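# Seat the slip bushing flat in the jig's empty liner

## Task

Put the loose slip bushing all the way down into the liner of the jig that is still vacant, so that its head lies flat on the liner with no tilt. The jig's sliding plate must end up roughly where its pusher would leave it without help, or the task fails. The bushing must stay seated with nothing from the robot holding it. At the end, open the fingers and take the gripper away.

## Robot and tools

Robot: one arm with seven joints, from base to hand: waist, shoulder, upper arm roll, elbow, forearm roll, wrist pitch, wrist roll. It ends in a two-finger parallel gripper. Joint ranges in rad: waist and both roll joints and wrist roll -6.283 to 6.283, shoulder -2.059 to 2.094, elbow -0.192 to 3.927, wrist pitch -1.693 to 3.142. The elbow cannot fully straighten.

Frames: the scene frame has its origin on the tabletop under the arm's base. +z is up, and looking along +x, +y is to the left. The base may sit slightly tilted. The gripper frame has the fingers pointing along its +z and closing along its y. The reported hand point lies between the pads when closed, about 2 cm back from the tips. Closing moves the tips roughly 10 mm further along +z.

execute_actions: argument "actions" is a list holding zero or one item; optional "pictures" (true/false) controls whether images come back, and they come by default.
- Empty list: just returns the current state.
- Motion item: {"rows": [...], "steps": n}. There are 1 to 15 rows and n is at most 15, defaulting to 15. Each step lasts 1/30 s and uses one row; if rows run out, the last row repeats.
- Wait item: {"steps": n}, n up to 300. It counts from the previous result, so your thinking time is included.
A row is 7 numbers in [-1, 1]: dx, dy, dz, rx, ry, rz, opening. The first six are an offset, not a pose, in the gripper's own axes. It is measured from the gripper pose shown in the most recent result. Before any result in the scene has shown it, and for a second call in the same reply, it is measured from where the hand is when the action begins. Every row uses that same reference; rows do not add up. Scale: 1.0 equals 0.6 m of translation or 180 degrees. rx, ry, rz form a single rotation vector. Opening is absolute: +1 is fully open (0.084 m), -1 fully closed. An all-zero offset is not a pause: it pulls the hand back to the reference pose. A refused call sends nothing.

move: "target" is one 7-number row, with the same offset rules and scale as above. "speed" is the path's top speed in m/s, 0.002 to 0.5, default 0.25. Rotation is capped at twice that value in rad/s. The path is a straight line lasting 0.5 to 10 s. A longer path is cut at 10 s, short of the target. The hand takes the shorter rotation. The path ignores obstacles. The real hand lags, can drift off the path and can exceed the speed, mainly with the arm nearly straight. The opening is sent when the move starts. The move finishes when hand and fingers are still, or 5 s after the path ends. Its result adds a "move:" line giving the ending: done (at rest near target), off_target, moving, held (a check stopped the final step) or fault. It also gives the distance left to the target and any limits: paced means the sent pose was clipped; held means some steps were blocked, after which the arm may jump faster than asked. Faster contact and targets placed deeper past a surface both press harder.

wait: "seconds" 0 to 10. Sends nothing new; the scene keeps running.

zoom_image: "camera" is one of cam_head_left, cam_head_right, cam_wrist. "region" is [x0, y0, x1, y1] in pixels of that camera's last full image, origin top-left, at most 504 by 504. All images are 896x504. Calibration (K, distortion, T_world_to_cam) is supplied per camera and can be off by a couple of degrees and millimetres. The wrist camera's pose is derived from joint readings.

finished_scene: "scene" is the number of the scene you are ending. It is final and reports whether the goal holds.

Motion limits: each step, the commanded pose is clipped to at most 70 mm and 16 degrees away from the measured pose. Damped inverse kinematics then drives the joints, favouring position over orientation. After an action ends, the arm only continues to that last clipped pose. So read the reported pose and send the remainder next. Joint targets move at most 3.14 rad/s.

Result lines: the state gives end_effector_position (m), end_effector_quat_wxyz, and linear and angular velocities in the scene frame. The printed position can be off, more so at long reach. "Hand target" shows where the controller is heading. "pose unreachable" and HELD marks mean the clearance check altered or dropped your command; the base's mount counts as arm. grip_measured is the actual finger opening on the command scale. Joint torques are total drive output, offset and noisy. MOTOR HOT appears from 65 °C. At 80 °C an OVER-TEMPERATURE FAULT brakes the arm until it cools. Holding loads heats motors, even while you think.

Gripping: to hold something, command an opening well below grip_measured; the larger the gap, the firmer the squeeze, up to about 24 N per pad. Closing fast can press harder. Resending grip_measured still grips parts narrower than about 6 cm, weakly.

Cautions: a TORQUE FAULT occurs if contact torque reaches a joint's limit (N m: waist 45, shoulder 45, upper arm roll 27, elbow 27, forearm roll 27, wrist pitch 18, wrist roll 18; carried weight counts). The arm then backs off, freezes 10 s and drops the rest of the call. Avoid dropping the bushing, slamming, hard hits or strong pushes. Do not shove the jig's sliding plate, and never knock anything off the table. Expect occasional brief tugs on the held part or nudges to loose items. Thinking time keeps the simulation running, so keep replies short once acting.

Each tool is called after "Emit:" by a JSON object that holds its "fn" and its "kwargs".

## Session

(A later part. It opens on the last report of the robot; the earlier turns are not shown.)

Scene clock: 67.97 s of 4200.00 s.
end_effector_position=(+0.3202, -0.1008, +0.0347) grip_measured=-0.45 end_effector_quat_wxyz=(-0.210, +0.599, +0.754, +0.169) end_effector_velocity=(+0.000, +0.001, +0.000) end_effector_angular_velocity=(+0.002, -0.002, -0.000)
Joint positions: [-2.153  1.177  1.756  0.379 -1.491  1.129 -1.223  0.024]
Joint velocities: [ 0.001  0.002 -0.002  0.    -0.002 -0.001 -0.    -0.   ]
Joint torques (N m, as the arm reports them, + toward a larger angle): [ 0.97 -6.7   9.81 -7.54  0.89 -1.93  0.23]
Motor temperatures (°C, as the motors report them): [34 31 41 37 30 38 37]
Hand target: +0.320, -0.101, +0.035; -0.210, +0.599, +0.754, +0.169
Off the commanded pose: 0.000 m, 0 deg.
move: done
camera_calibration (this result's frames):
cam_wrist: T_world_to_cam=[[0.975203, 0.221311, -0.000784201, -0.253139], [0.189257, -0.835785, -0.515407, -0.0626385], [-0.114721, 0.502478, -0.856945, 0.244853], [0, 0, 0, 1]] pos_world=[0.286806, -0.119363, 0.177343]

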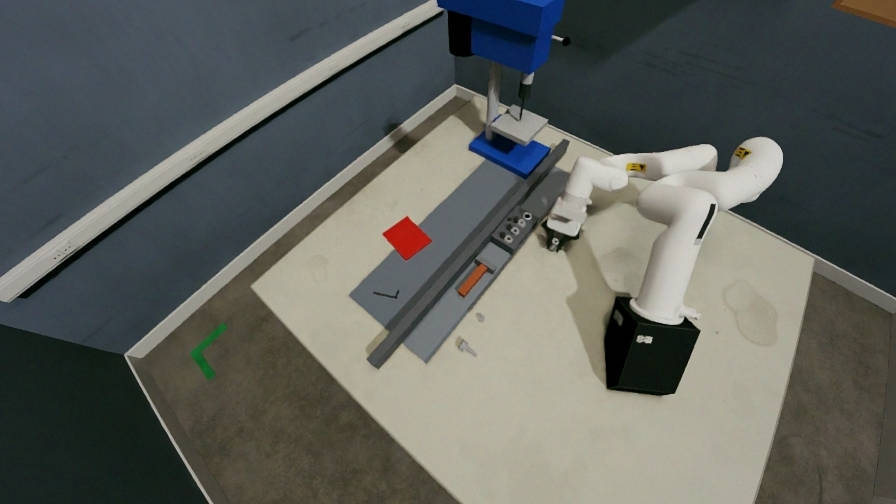

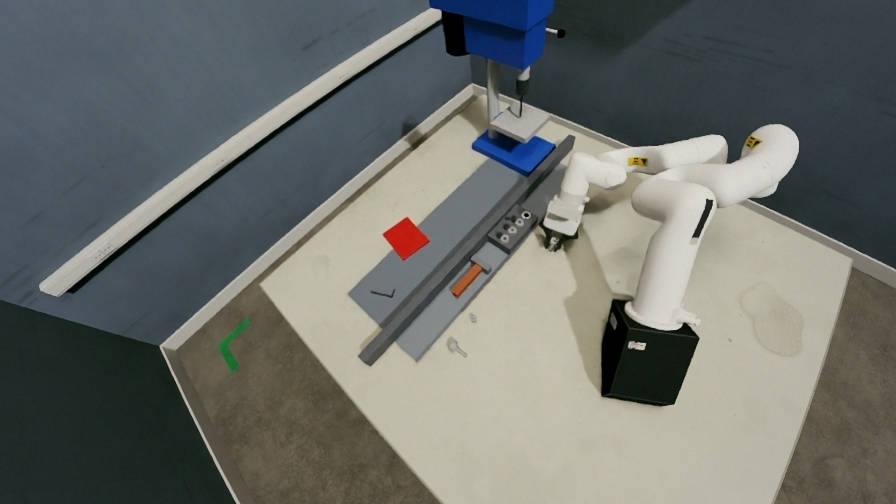

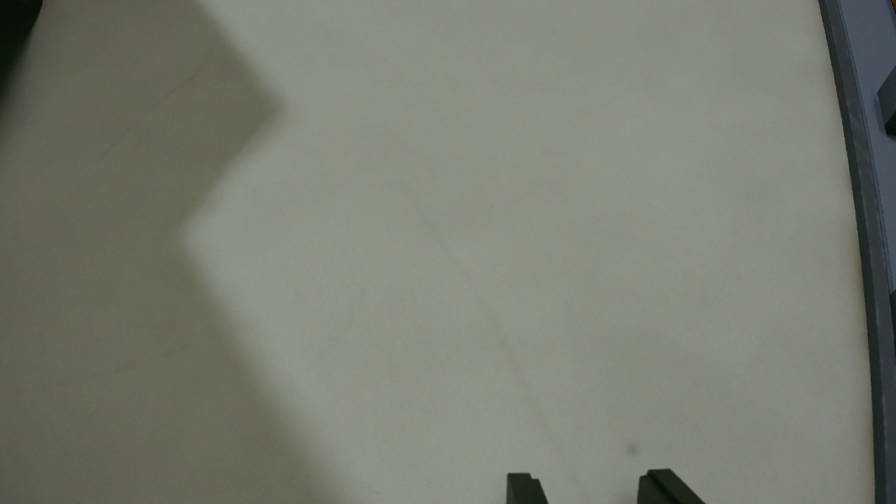

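No clear contact yet; 5 mm more.

Emit:
{"fn": "move", "kwargs": {"target": [-0.0043,0,0.0071,0,0,0,-0.6], "speed": 0.01}}

Emit:
{"fn": "zoom_image", "kwargs": {"camera": "cam_head_left", "region": [535, 220, 585, 270]}}

Scene clock: 69.10 s of 4200.00 s.
end_effector_position=(+0.3204, -0.0995, +0.0310) grip_measured=-0.45 end_effector_quat_wxyz=(-0.210, +0.598, +0.754, +0.171) end_effector_velocity=(+0.000, -0.001, -0.001) end_effector_angular_velocity=(-0.002, +0.001, -0.001)
Joint positions: [-2.145  1.175  1.738  0.385 -1.504  1.12  -1.224  0.024]
Joint velocities: [-0.    -0.005 -0.003  0.002 -0.001 -0.005 -0.     0.   ]
Joint torques (N m, as the arm reports them, + toward a larger angle): [-1.45 -8.81  7.96 -2.15 -1.65 -0.65  0.1 ]
Motor temperatures (°C, as the motors report them): [34 31 41 37 30 38 37]
Hand target: +0.320, -0.101, +0.030; -0.210, +0.599, +0.754, +0.169
Off the commanded pose: 0.002 m, 0 deg.
move: done
camera_calibration (this result's frames):
cam_wrist: T_world_to_cam=[[0.974844, 0.222879, 0.00209118, -0.253427], [0.19183, -0.834187, -0.517043, -0.0640834], [-0.113494, 0.504437, -0.855957, 0.240756], [0, 0, 0, 1]] pos_world=[0.286669, -0.11842, 0.173473]

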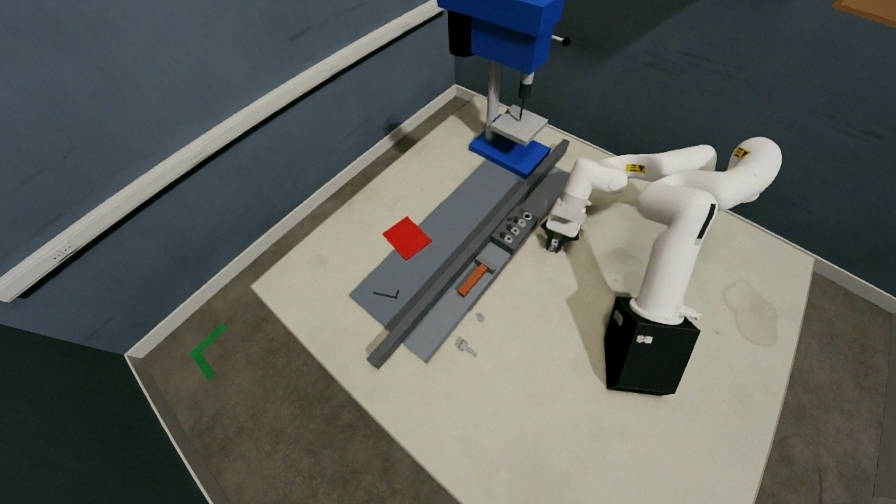

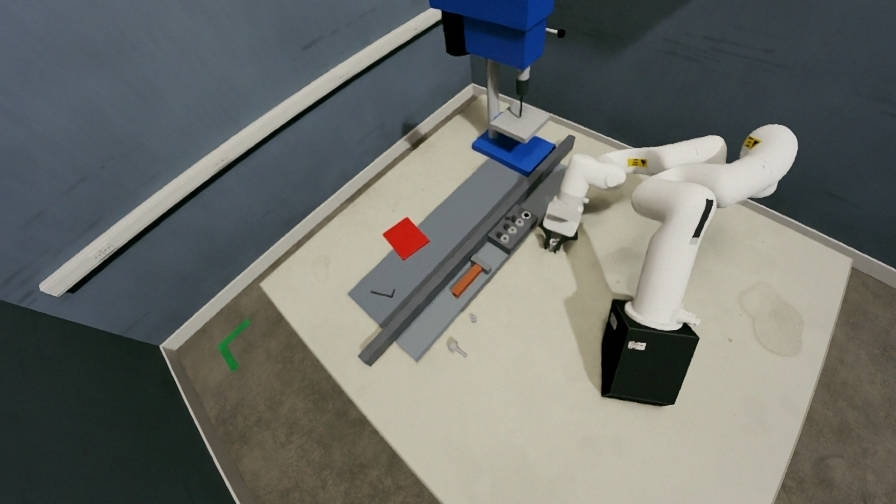

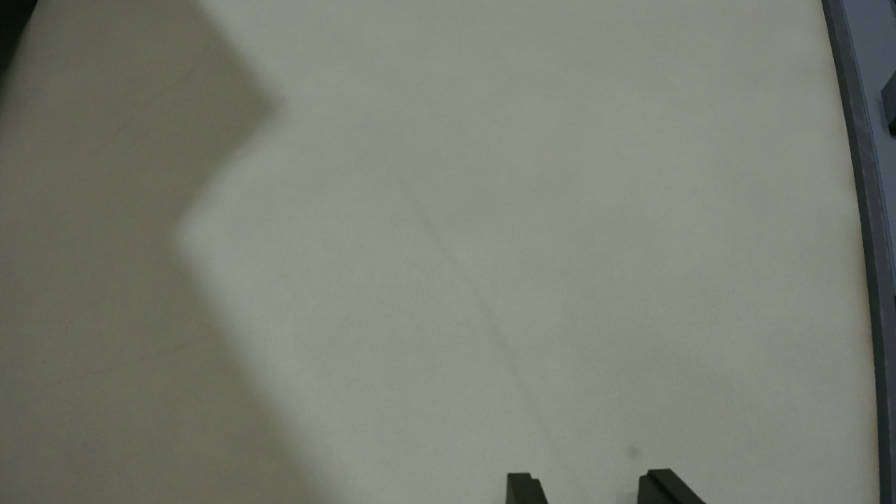

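Region (535, 220, 585, 270) of cam_head_left's 896x504 image, scaled by 10.080, with more detail than that image has.

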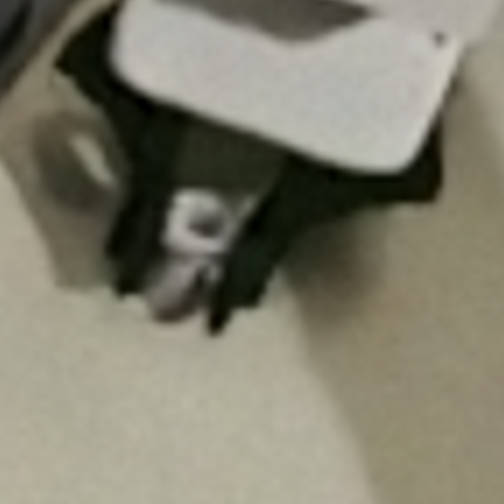

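Emit:
{"fn": "move", "kwargs": {"target": [0,0,0,0,0,0,0.1], "speed": 0.01}}

Emit:
{"fn": "zoom_image", "kwargs": {"camera": "cam_head_left", "region": [535, 220, 585, 270]}}

Scene clock: 70.33 s of 4200.00 s.
end_effector_position=(+0.3204, -0.0995, +0.0309) grip_measured=+0.09 end_effector_quat_wxyz=(-0.210, +0.598, +0.754, +0.171) end_effector_velocity=(-0.001, +0.001, +0.000) end_effector_angular_velocity=(+0.001, +0.000, +0.002)
Joint positions: [-2.145  1.177  1.738  0.385 -1.505  1.122 -1.224  0.048]
Joint velocities: [ 0.    -0.     0.    -0.002  0.     0.     0.     0.   ]
Joint torques (N m, as the arm reports them, + toward a larger angle): [ 0.94 -6.72  9.78 -7.53  0.83 -1.8   0.21]
Motor temperatures (°C, as the motors report them): [34 31 41 37 30 38 37]
Hand target: +0.320, -0.099, +0.031; -0.210, +0.598, +0.754, +0.171
Off the commanded pose: 0.000 m, 0 deg.
move: done
camera_calibration (this result's frames):
cam_wrist: T_world_to_cam=[[0.974861, 0.222805, 0.00191779, -0.253401], [0.191691, -0.834274, -0.516955, -0.064139], [-0.11358, 0.504327, -0.856011, 0.240754], [0, 0, 0, 1]] pos_world=[0.28667, -0.118469, 0.173417]

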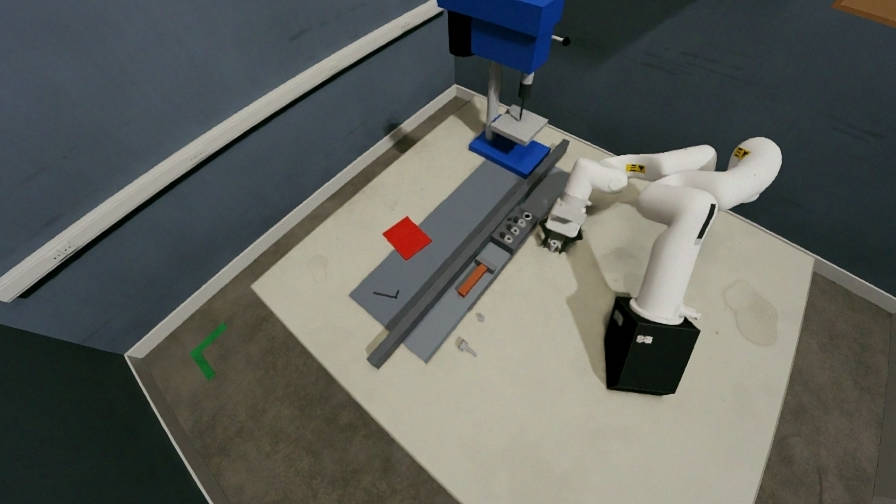

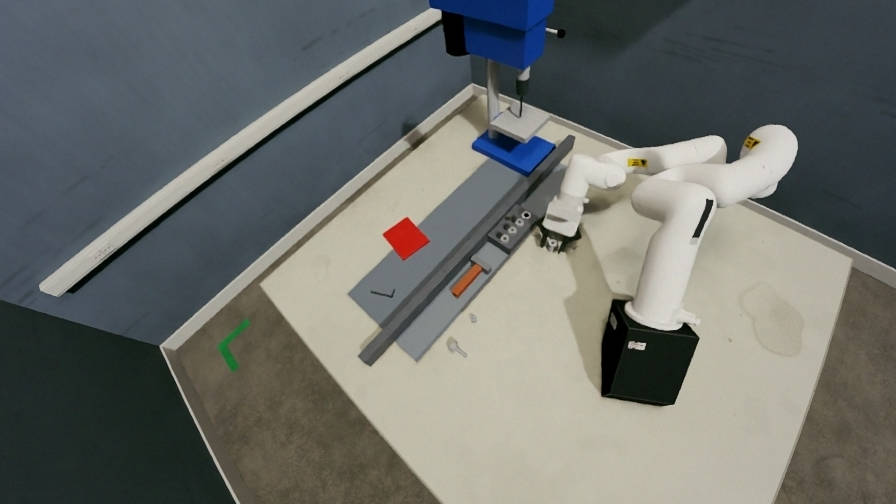

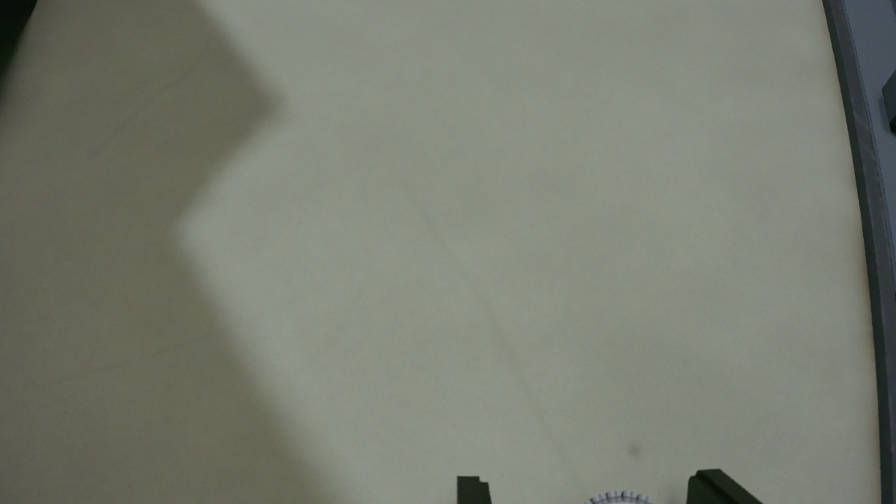

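Region (535, 220, 585, 270) of cam_head_left's 896x504 image, scaled by 10.080, with more detail than that image has.

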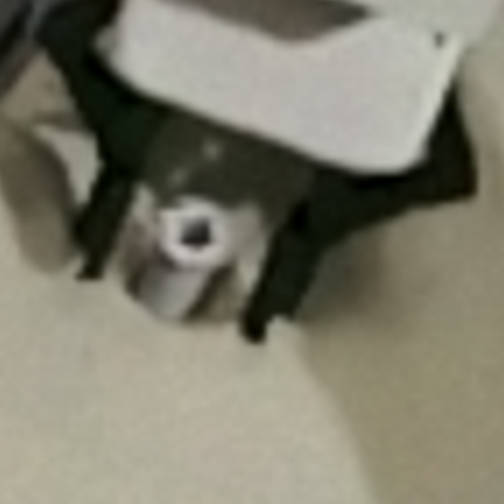

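Emit:
{"fn": "move", "kwargs": {"target": [0.052,0,-0.086,0,0,0,0.1], "speed": 0.15}}

Emit:
{"fn": "move", "kwargs": {"target": [-0.085,0.077,-0.059,0,-0.172,0,0.1], "speed": 0.2}}

Scene clock: 71.67 s of 4200.00 s.
end_effector_position=(+0.3197, -0.0998, +0.0909) grip_measured=+0.09 end_effector_quat_wxyz=(-0.210, +0.598, +0.754, +0.171) end_effector_velocity=(+0.000, +0.000, +0.001) end_effector_angular_velocity=(+0.000, -0.001, +0.002)
Joint positions: [-2.21   1.217  1.99   0.312 -1.305  1.218 -1.204  0.048]
Joint velocities: [ 0.     0.002  0.005 -0.001  0.004  0.003 -0.001 -0.   ]
Joint torques (N m, as the arm reports them, + toward a larger angle): [ 0.54 -5.87  9.85 -4.16  0.88 -1.96  0.25]
Motor temperatures (°C, as the motors report them): [34 31 41 37 30 38 37]
Hand target: +0.320, -0.100, +0.091; -0.210, +0.598, +0.755, +0.171
Off the commanded pose: 0.000 m, 0 deg.
move: done
camera_calibration (this result's frames):
cam_wrist: T_world_to_cam=[[0.974809, 0.223036, 0.00145344, -0.252746], [0.191645, -0.834241, -0.517024, -0.0331671], [-0.114102, 0.504278, -0.85597, 0.292329], [0, 0, 0, 1]] pos_world=[0.286091, -0.118713, 0.233444]

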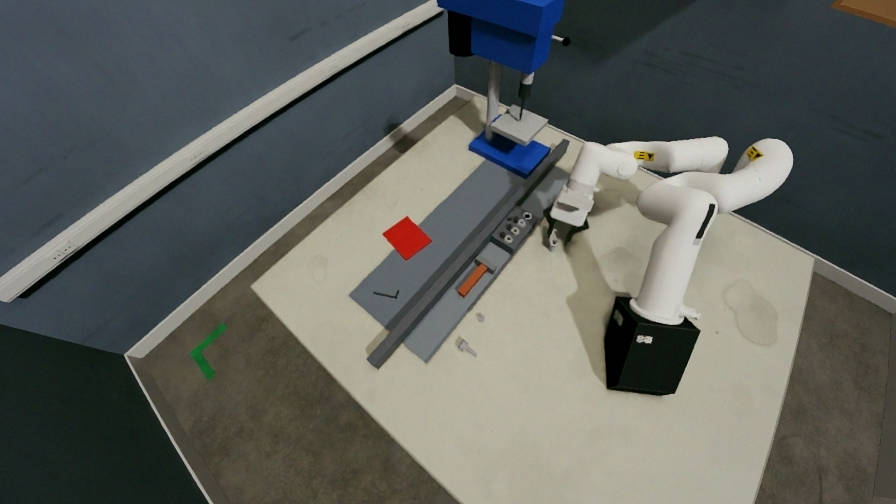

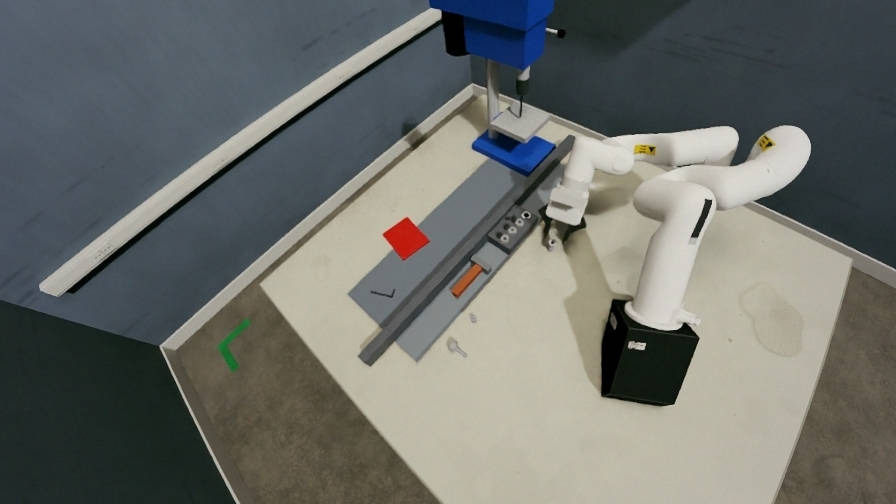

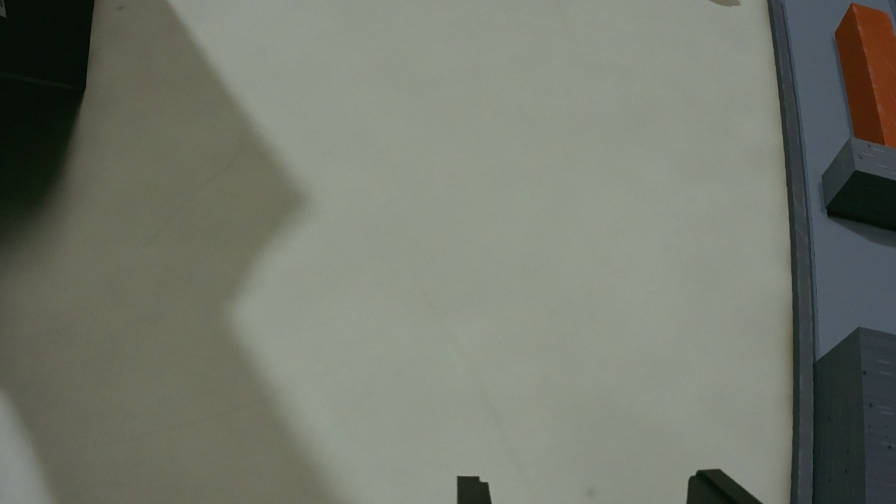

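Scene clock: 73.37 s of 4200.00 s.
end_effector_position=(+0.3785, -0.1499, +0.0947) grip_measured=+0.09 end_effector_quat_wxyz=(-0.001, +0.622, +0.783, +0.005) end_effector_velocity=(+0.001, -0.001, -0.000) end_effector_angular_velocity=(-0.005, +0.000, -0.003)
Joint positions: [-2.042  0.867  2.183  0.378 -1.514  1.344 -0.832  0.048]
Joint velocities: [ 0.001 -0.003 -0.     0.002 -0.001  0.002  0.004  0.   ]
Joint torques (N m, as the arm reports them, + toward a larger angle): [ 4.06 -5.13 11.24  2.32  0.17 -1.8   0.23]
Motor temperatures (°C, as the motors report them): [34 31 41 37 30 38 37]
Hand target: +0.379, -0.150, +0.095; -0.001, +0.622, +0.783, +0.005
Off the commanded pose: 0.000 m, 0 deg.
move: done
camera_calibration (this result's frames):
cam_wrist: T_world_to_cam=[[0.975502, 0.219953, 0.00406042, -0.299825], [0.219964, -0.975504, -0.00271874, -0.164952], [0.00336296, 0.00354529, -0.999988, 0.22166], [0, 0, 0, 1]] pos_world=[0.328018, -0.0957497, 0.222426]

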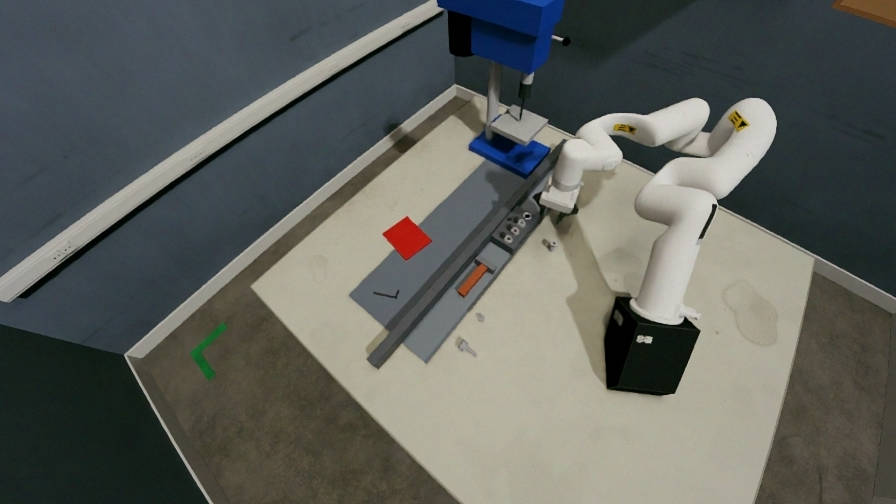

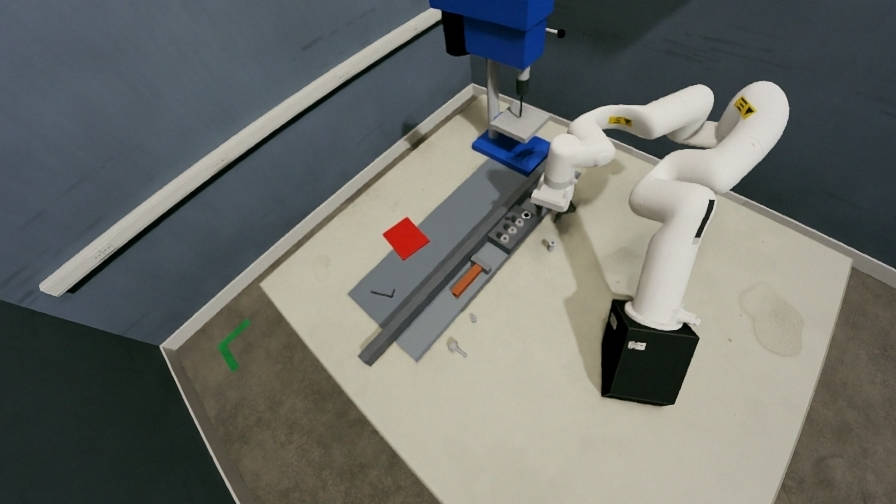

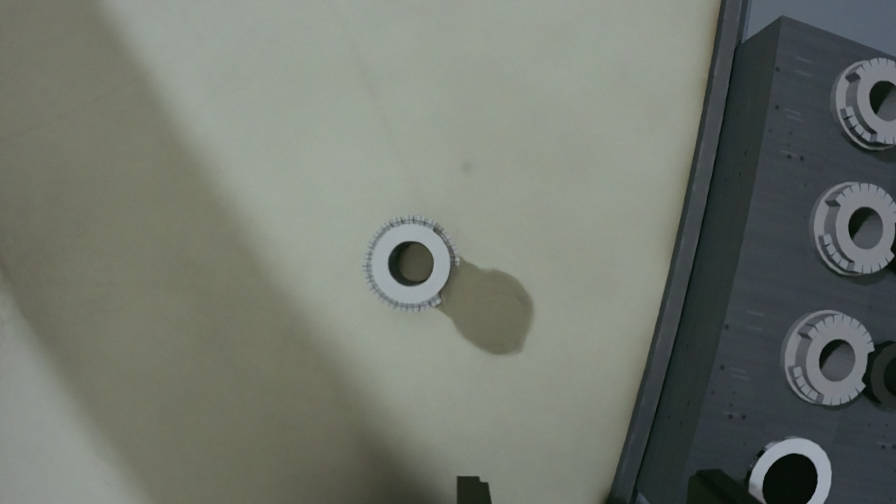

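Emit:
{"fn": "move", "kwargs": {"target": [0.1018,-0.0795,0.01,0,0,0,0.1], "speed": 0.2}}

Emit:
{"fn": "move", "kwargs": {"target": [0,0,0.06,0,0,0,0.1], "speed": 0.08}}

Emit:
{"fn": "move", "kwargs": {"target": [0,0,0,0,0,0,-0.65], "speed": 0.01}}

Scene clock: 76.80 s of 4200.00 s.
end_effector_position=(+0.3187, -0.1017, +0.0887) grip_measured=+0.09 end_effector_quat_wxyz=(-0.001, +0.623, +0.783, +0.005) end_effector_velocity=(-0.001, +0.001, -0.000) end_effector_angular_velocity=(+0.001, -0.000, -0.001)
Joint positions: [-2.047  0.863  2.184  0.196 -1.559  1.332 -0.647  0.048]
Joint velocities: [ 0.001  0.    -0.001 -0.004 -0.001 -0.     0.006 -0.   ]
Joint torques (N m, as the arm reports them, + toward a larger angle): [ 3.58 -4.18  9.14  1.5   0.1  -1.82  0.16]
Motor temperatures (°C, as the motors report them): [34 31 41 37 30 38 37]
Hand target: +0.318, -0.101, +0.089; -0.001, +0.622, +0.783, +0.005
Off the commanded pose: 0.001 m, 0 deg.
move: done
camera_calibration (this result's frames):
cam_wrist: T_world_to_cam=[[0.975696, 0.219089, 0.0041759, -0.252203], [0.219099, -0.9757, -0.00215774, -0.104554], [0.00360169, 0.00302023, -0.999989, 0.215599], [0, 0, 0, 1]] pos_world=[0.268204, -0.0474092, 0.216424]

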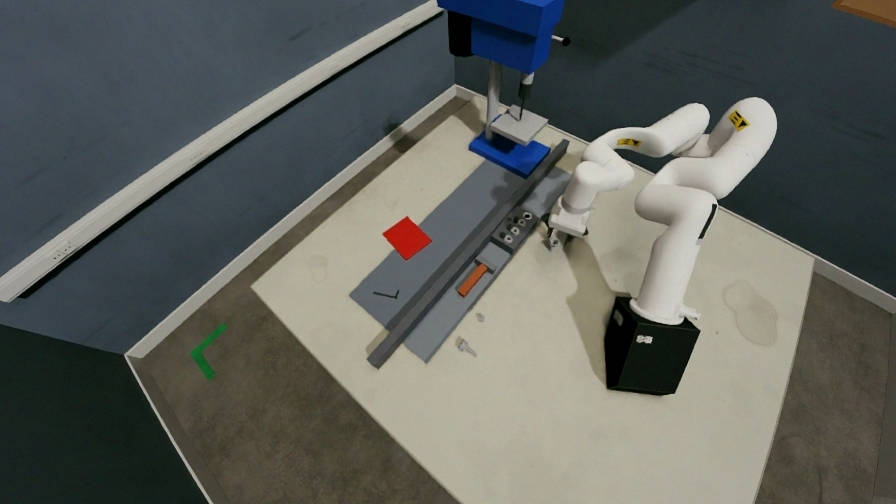

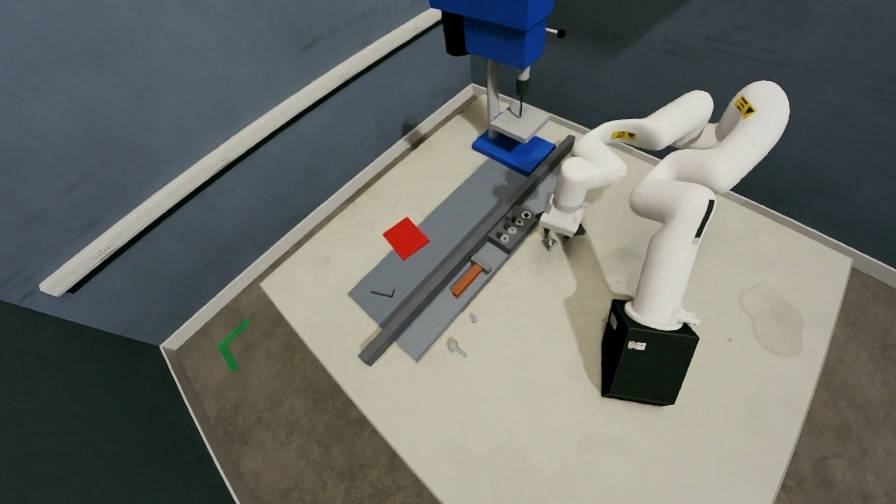

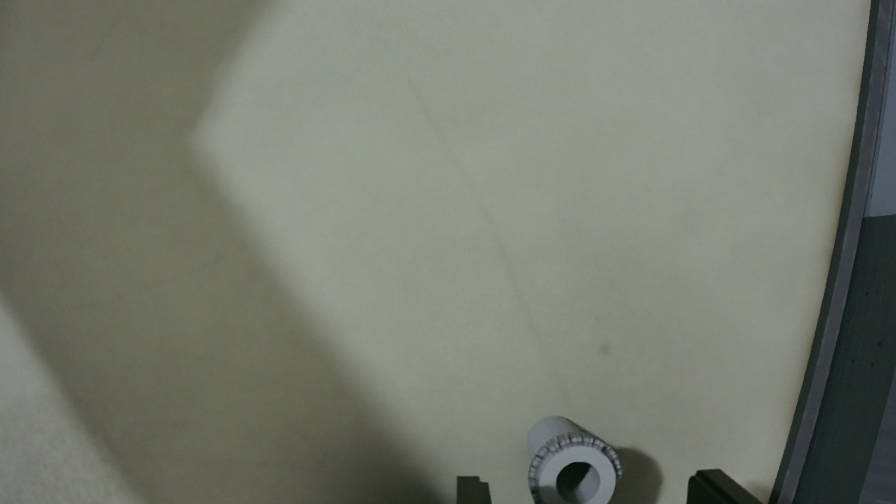

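Scene clock: 77.63 s of 4200.00 s.
end_effector_position=(+0.3190, -0.1014, +0.0530) grip_measured=+0.09 end_effector_quat_wxyz=(-0.001, +0.623, +0.782, +0.005) end_effector_velocity=(-0.000, +0.000, -0.001) end_effector_angular_velocity=(+0.000, +0.001, -0.002)
Joint positions: [-2.017  0.769  2.002  0.226 -1.714  1.231 -0.601  0.048]
Joint velocities: [ 0.003 -0.003 -0.007  0.001 -0.003 -0.002  0.003  0.   ]
Joint torques (N m, as the arm reports them, + toward a larger angle): [ 3.68 -4.1   9.22 -0.84  0.06 -1.9   0.19]
Motor temperatures (°C, as the motors report them): [34 31 40 37 30 38 37]
Hand target: +0.319, -0.101, +0.053; -0.001, +0.623, +0.782, +0.005
Off the commanded pose: 0.000 m, 0 deg.
move: done
camera_calibration (this result's frames):
cam_wrist: T_world_to_cam=[[0.975736, 0.218905, 0.00449206, -0.252497], [0.218916, -0.975741, -0.00224626, -0.104342], [0.00389138, 0.00317514, -0.999987, 0.179736], [0, 0, 0, 1]] pos_world=[0.268513, -0.0471089, 0.180633]

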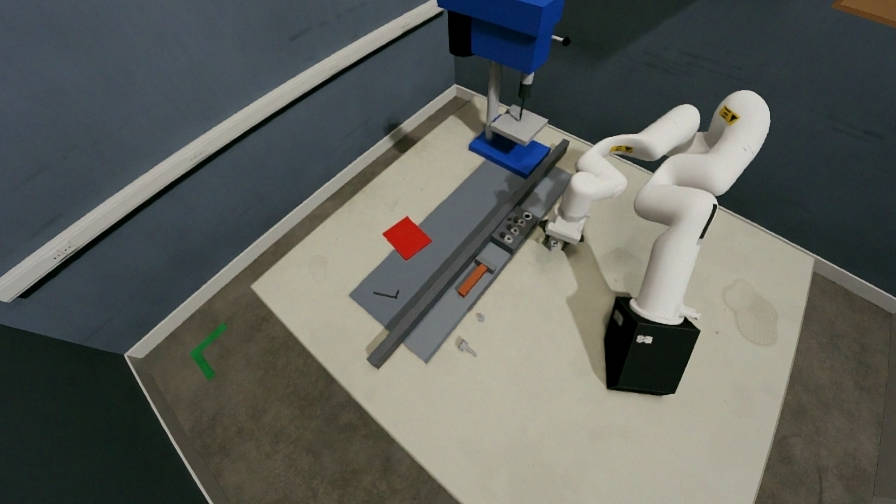

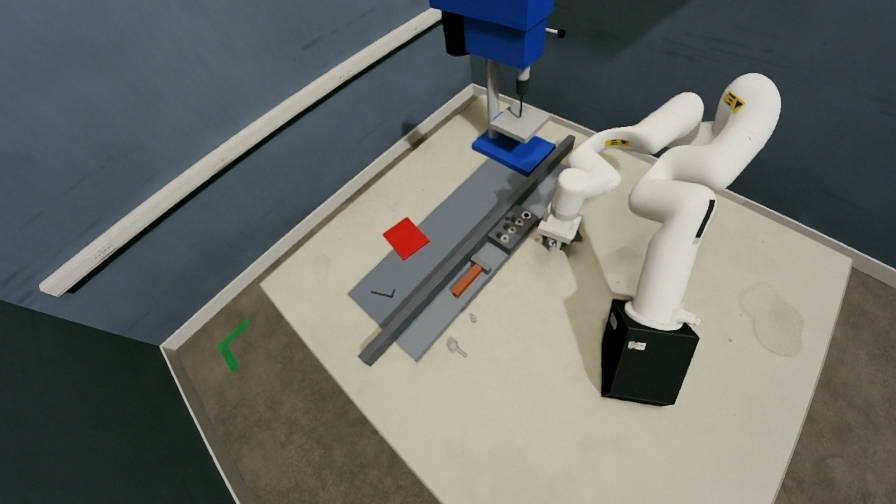

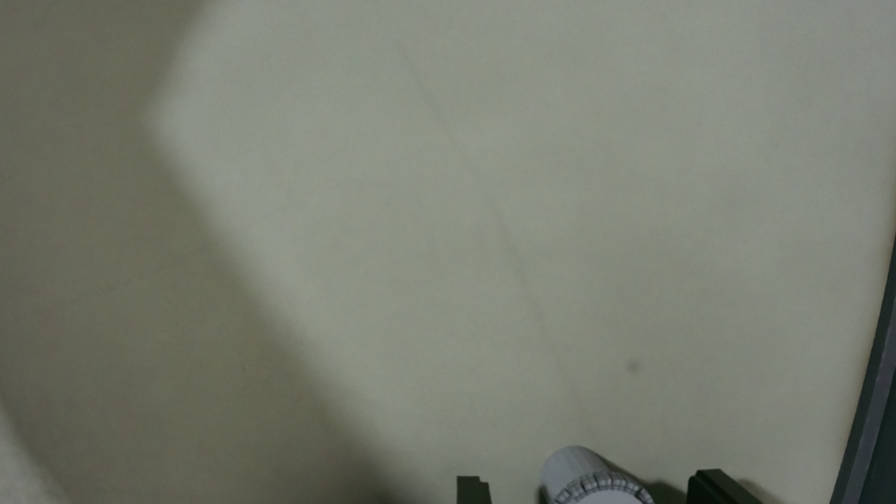

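Scene clock: 78.13 s of 4200.00 s.
end_effector_position=(+0.3190, -0.1014, +0.0530) grip_measured=-0.43 end_effector_quat_wxyz=(-0.001, +0.623, +0.782, +0.005) end_effector_velocity=(-0.000, +0.001, +0.000) end_effector_angular_velocity=(+0.001, -0.000, +0.002)
Joint positions: [-2.017  0.769  2.002  0.226 -1.714  1.231 -0.601  0.025]
Joint velocities: [ 0.001  0.    -0.    -0.001 -0.    -0.001 -0.     0.   ]
Joint torques (N m, as the arm reports them, + toward a larger angle): [ 3.72 -4.65  8.8  -0.58  0.08 -1.79  0.14]
Motor temperatures (°C, as the motors report them): [34 31 40 37 30 38 37]
Hand target: +0.319, -0.101, +0.053; -0.001, +0.623, +0.782, +0.005
Off the commanded pose: 0.000 m, 0 deg.
move: done
camera_calibration (this result's frames):
cam_wrist: T_world_to_cam=[[0.97572, 0.218974, 0.00466002, -0.252531], [0.218986, -0.975725, -0.00231701, -0.104319], [0.00403953, 0.00328123, -0.999986, 0.179744], [0, 0, 0, 1]] pos_world=[0.268518, -0.0470792, 0.180677]

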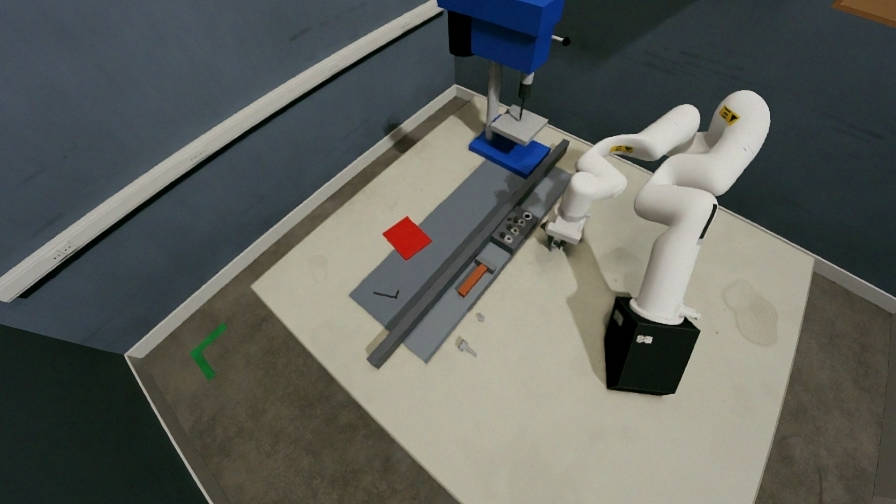

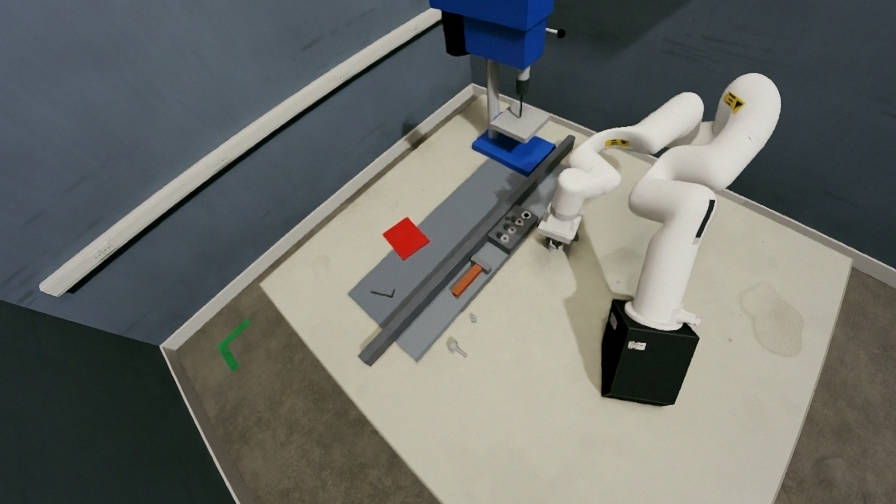

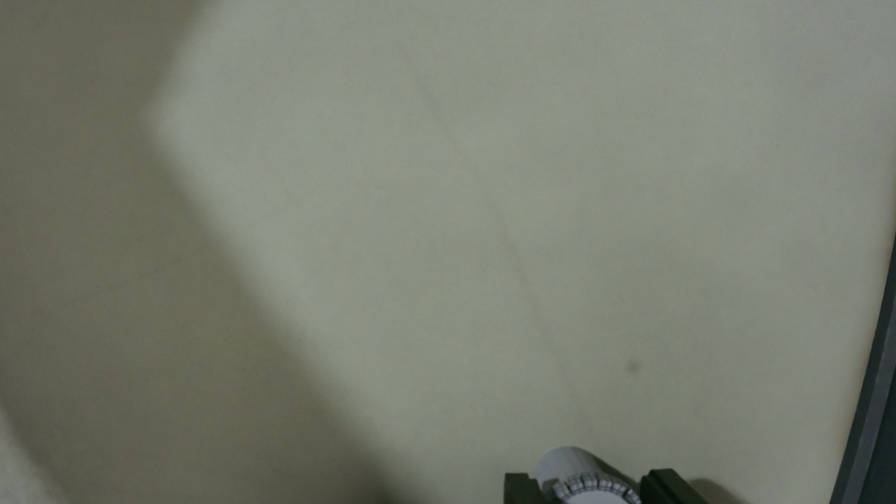

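Emit:
{"fn": "move", "kwargs": {"target": [0,0,-0.09,0,0,0,-0.65], "speed": 0.12}}

Emit:
{"fn": "execute_actions", "kwargs": {"actions": [], "pictures": false}}

Scene clock: 79.77 s of 4200.00 s.
end_effector_position=(+0.3185, -0.1018, +0.1067) grip_measured=-0.43 end_effector_quat_wxyz=(-0.001, +0.622, +0.783, +0.005) end_effector_velocity=(+0.000, -0.000, +0.001) end_effector_angular_velocity=(+0.000, -0.001, -0.000)
Joint positions: [-2.046  0.902  2.269  0.191 -1.477  1.381 -0.662  0.025]
Joint velocities: [ 0.001  0.004  0.004  0.     0.003  0.004 -0.001 -0.   ]
Joint torques (N m, as the arm reports them, + toward a larger angle): [ 3.49 -4.35  9.31  2.97  0.09 -1.97  0.16]
Motor temperatures (°C, as the motors report them): [34 31 40 37 30 38 37]
Hand target: +0.319, -0.102, +0.107; -0.001, +0.623, +0.783, +0.005
Off the commanded pose: 0.000 m, 0 deg.
move: done
camera_calibration (this result's frames):
cam_wrist: T_world_to_cam=[[0.97562, 0.219426, 0.00423637, -0.252038], [0.219437, -0.975624, -0.00219875, -0.104663], [0.00365064, 0.00307476, -0.999989, 0.233591], [0, 0, 0, 1]] pos_world=[0.268007, -0.0475261, 0.234426]

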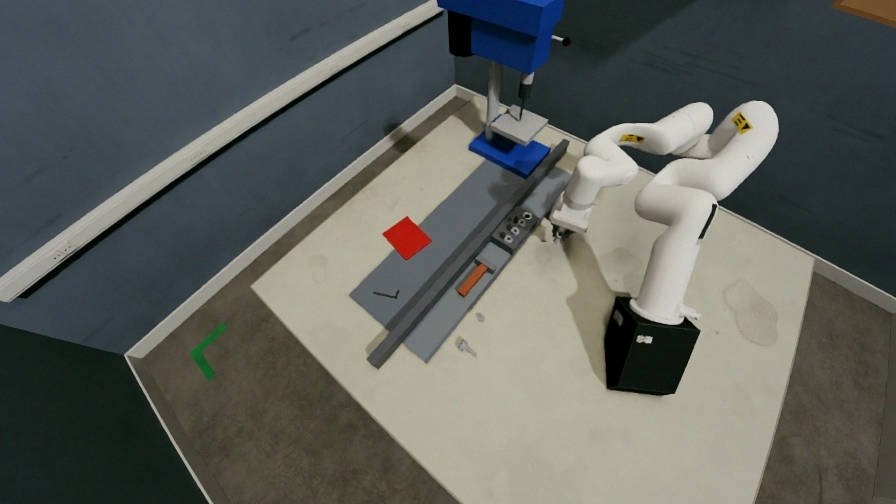

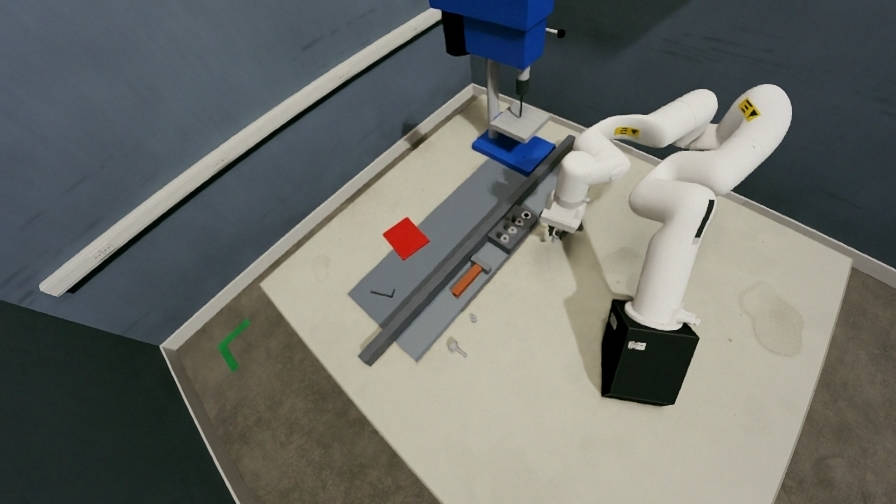

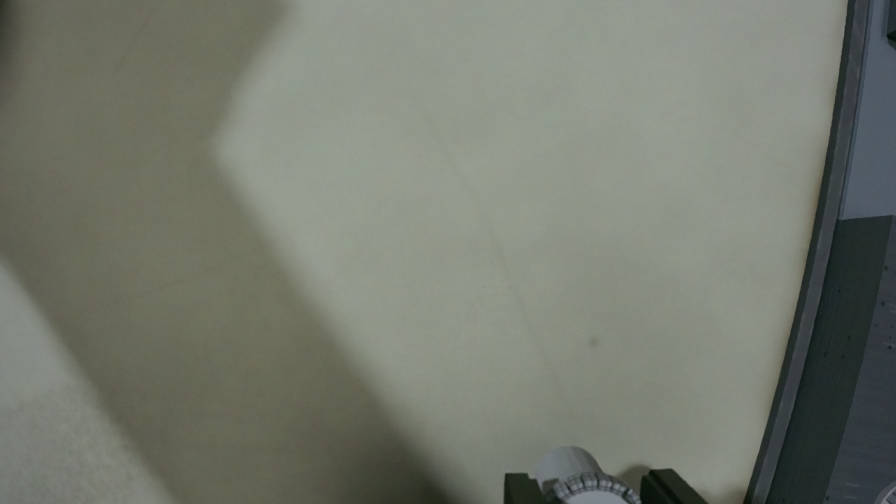

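Scene clock: 79.77 s of 4200.00 s.
end_effector_position=(+0.3185, -0.1018, +0.1067) grip_measured=-0.43 end_effector_quat_wxyz=(-0.001, +0.622, +0.783, +0.005) end_effector_velocity=(+0.000, -0.000, +0.001) end_effector_angular_velocity=(+0.000, -0.001, -0.000)
Joint positions: [-2.046  0.902  2.269  0.191 -1.477  1.381 -0.662  0.025]
Joint velocities: [ 0.001  0.004  0.004  0.     0.003  0.004 -0.001 -0.   ]
Joint torques (N m, as the arm reports them, + toward a larger angle): [ 3.49 -4.35  9.31  2.97  0.09 -1.97  0.16]
Motor temperatures (°C, as the motors report them): [34 31 40 37 30 38 37]
Hand target: +0.319, -0.102, +0.107; -0.001, +0.623, +0.783, +0.005
Off the commanded pose: 0.000 m, 0 deg.

Emit:
{"fn": "move", "kwargs": {"target": [-0.1087,0.1988,0,0,0,0,-0.65], "speed": 0.15}}

Emit:
{"fn": "zoom_image", "kwargs": {"camera": "cam_head_left", "region": [505, 180, 555, 230]}}

Scene clock: 82.17 s of 4200.00 s.
end_effector_position=(+0.4492, -0.1382, +0.1074) grip_measured=-0.43 end_effector_quat_wxyz=(-0.001, +0.622, +0.783, +0.005) end_effector_velocity=(+0.002, -0.001, +0.000) end_effector_angular_velocity=(-0.000, -0.001, -0.003)
Joint positions: [-1.824  0.651  2.083  0.612 -1.415  1.282 -0.832  0.025]
Joint velocities: [ 0.003 -0.004 -0.003  0.007  0.001 -0.002 -0.001 -0.   ]
Joint torques (N m, as the arm reports them, + toward a larger angle): [ 7.1  -7.31 13.48  4.52  0.12 -1.84  0.24]
Motor temperatures (°C, as the motors report them): [34 31 40 37 30 38 37]
Hand target: +0.450, -0.138, +0.107; -0.001, +0.623, +0.782, +0.005
Off the commanded pose: 0.001 m, 0 deg.
move: done
camera_calibration (this result's frames):
cam_wrist: T_world_to_cam=[[0.975612, 0.219462, 0.00419363, -0.371506], [0.219474, -0.975615, -0.00255945, -0.168797], [0.00352966, 0.00341742, -0.999988, 0.233945], [0, 0, 0, 1]] pos_world=[0.398666, -0.0839486, 0.235068]

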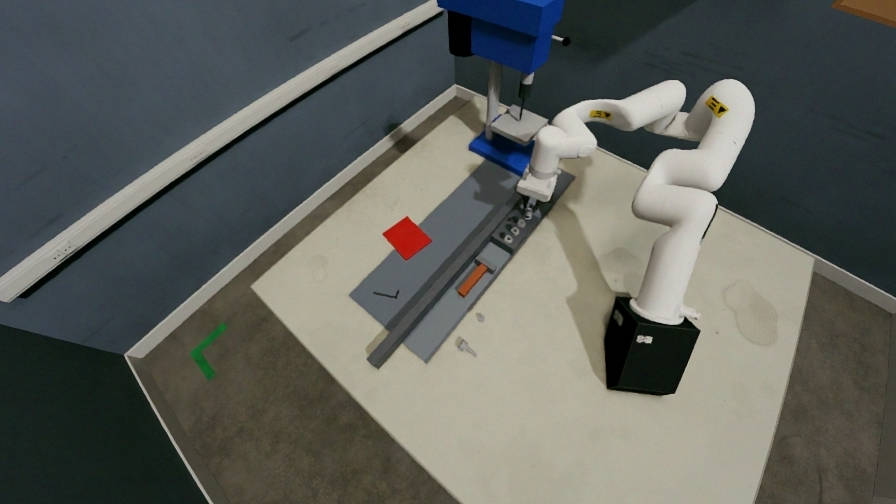

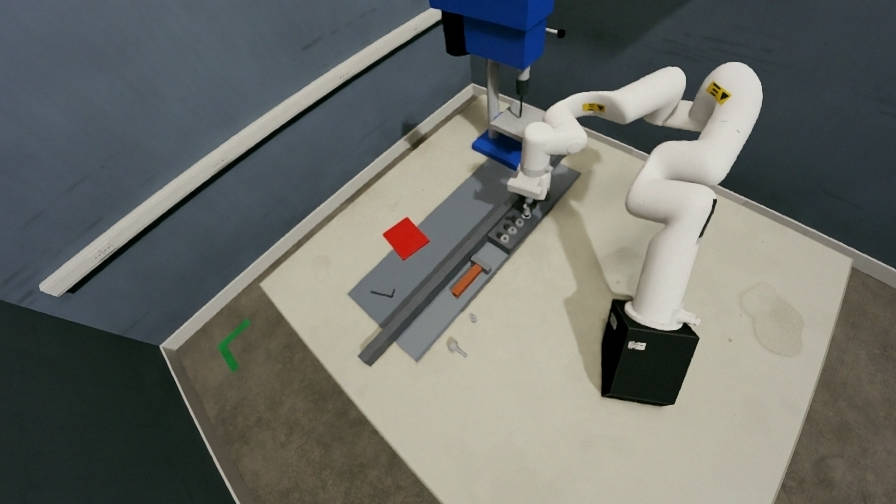

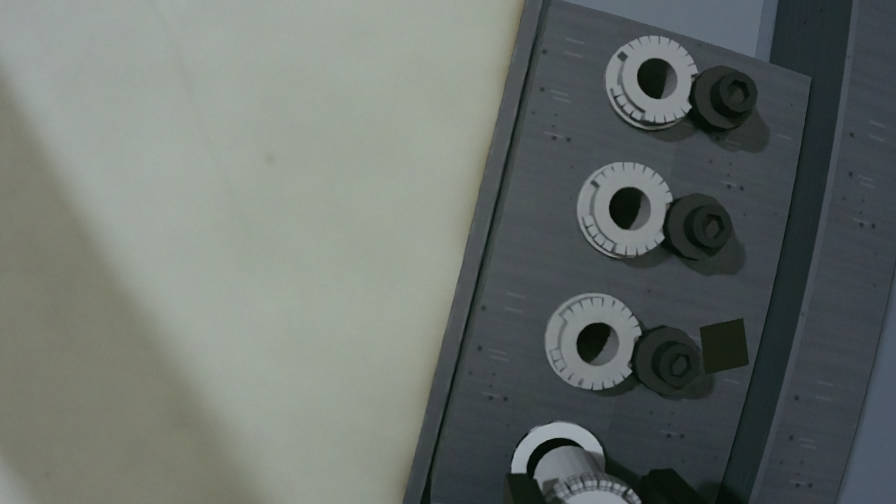

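Region (505, 180, 555, 230) of cam_head_left's 896x504 image, scaled by 10.080, with more detail than that image has.

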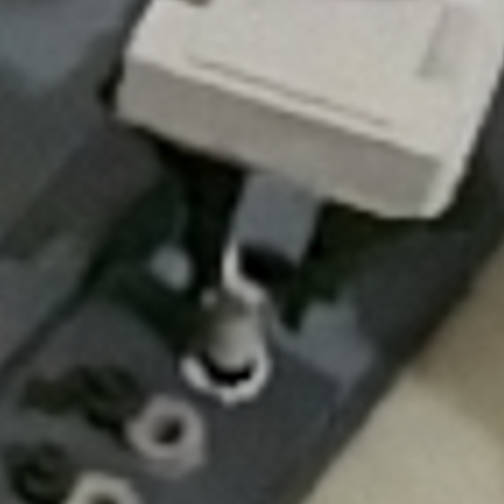

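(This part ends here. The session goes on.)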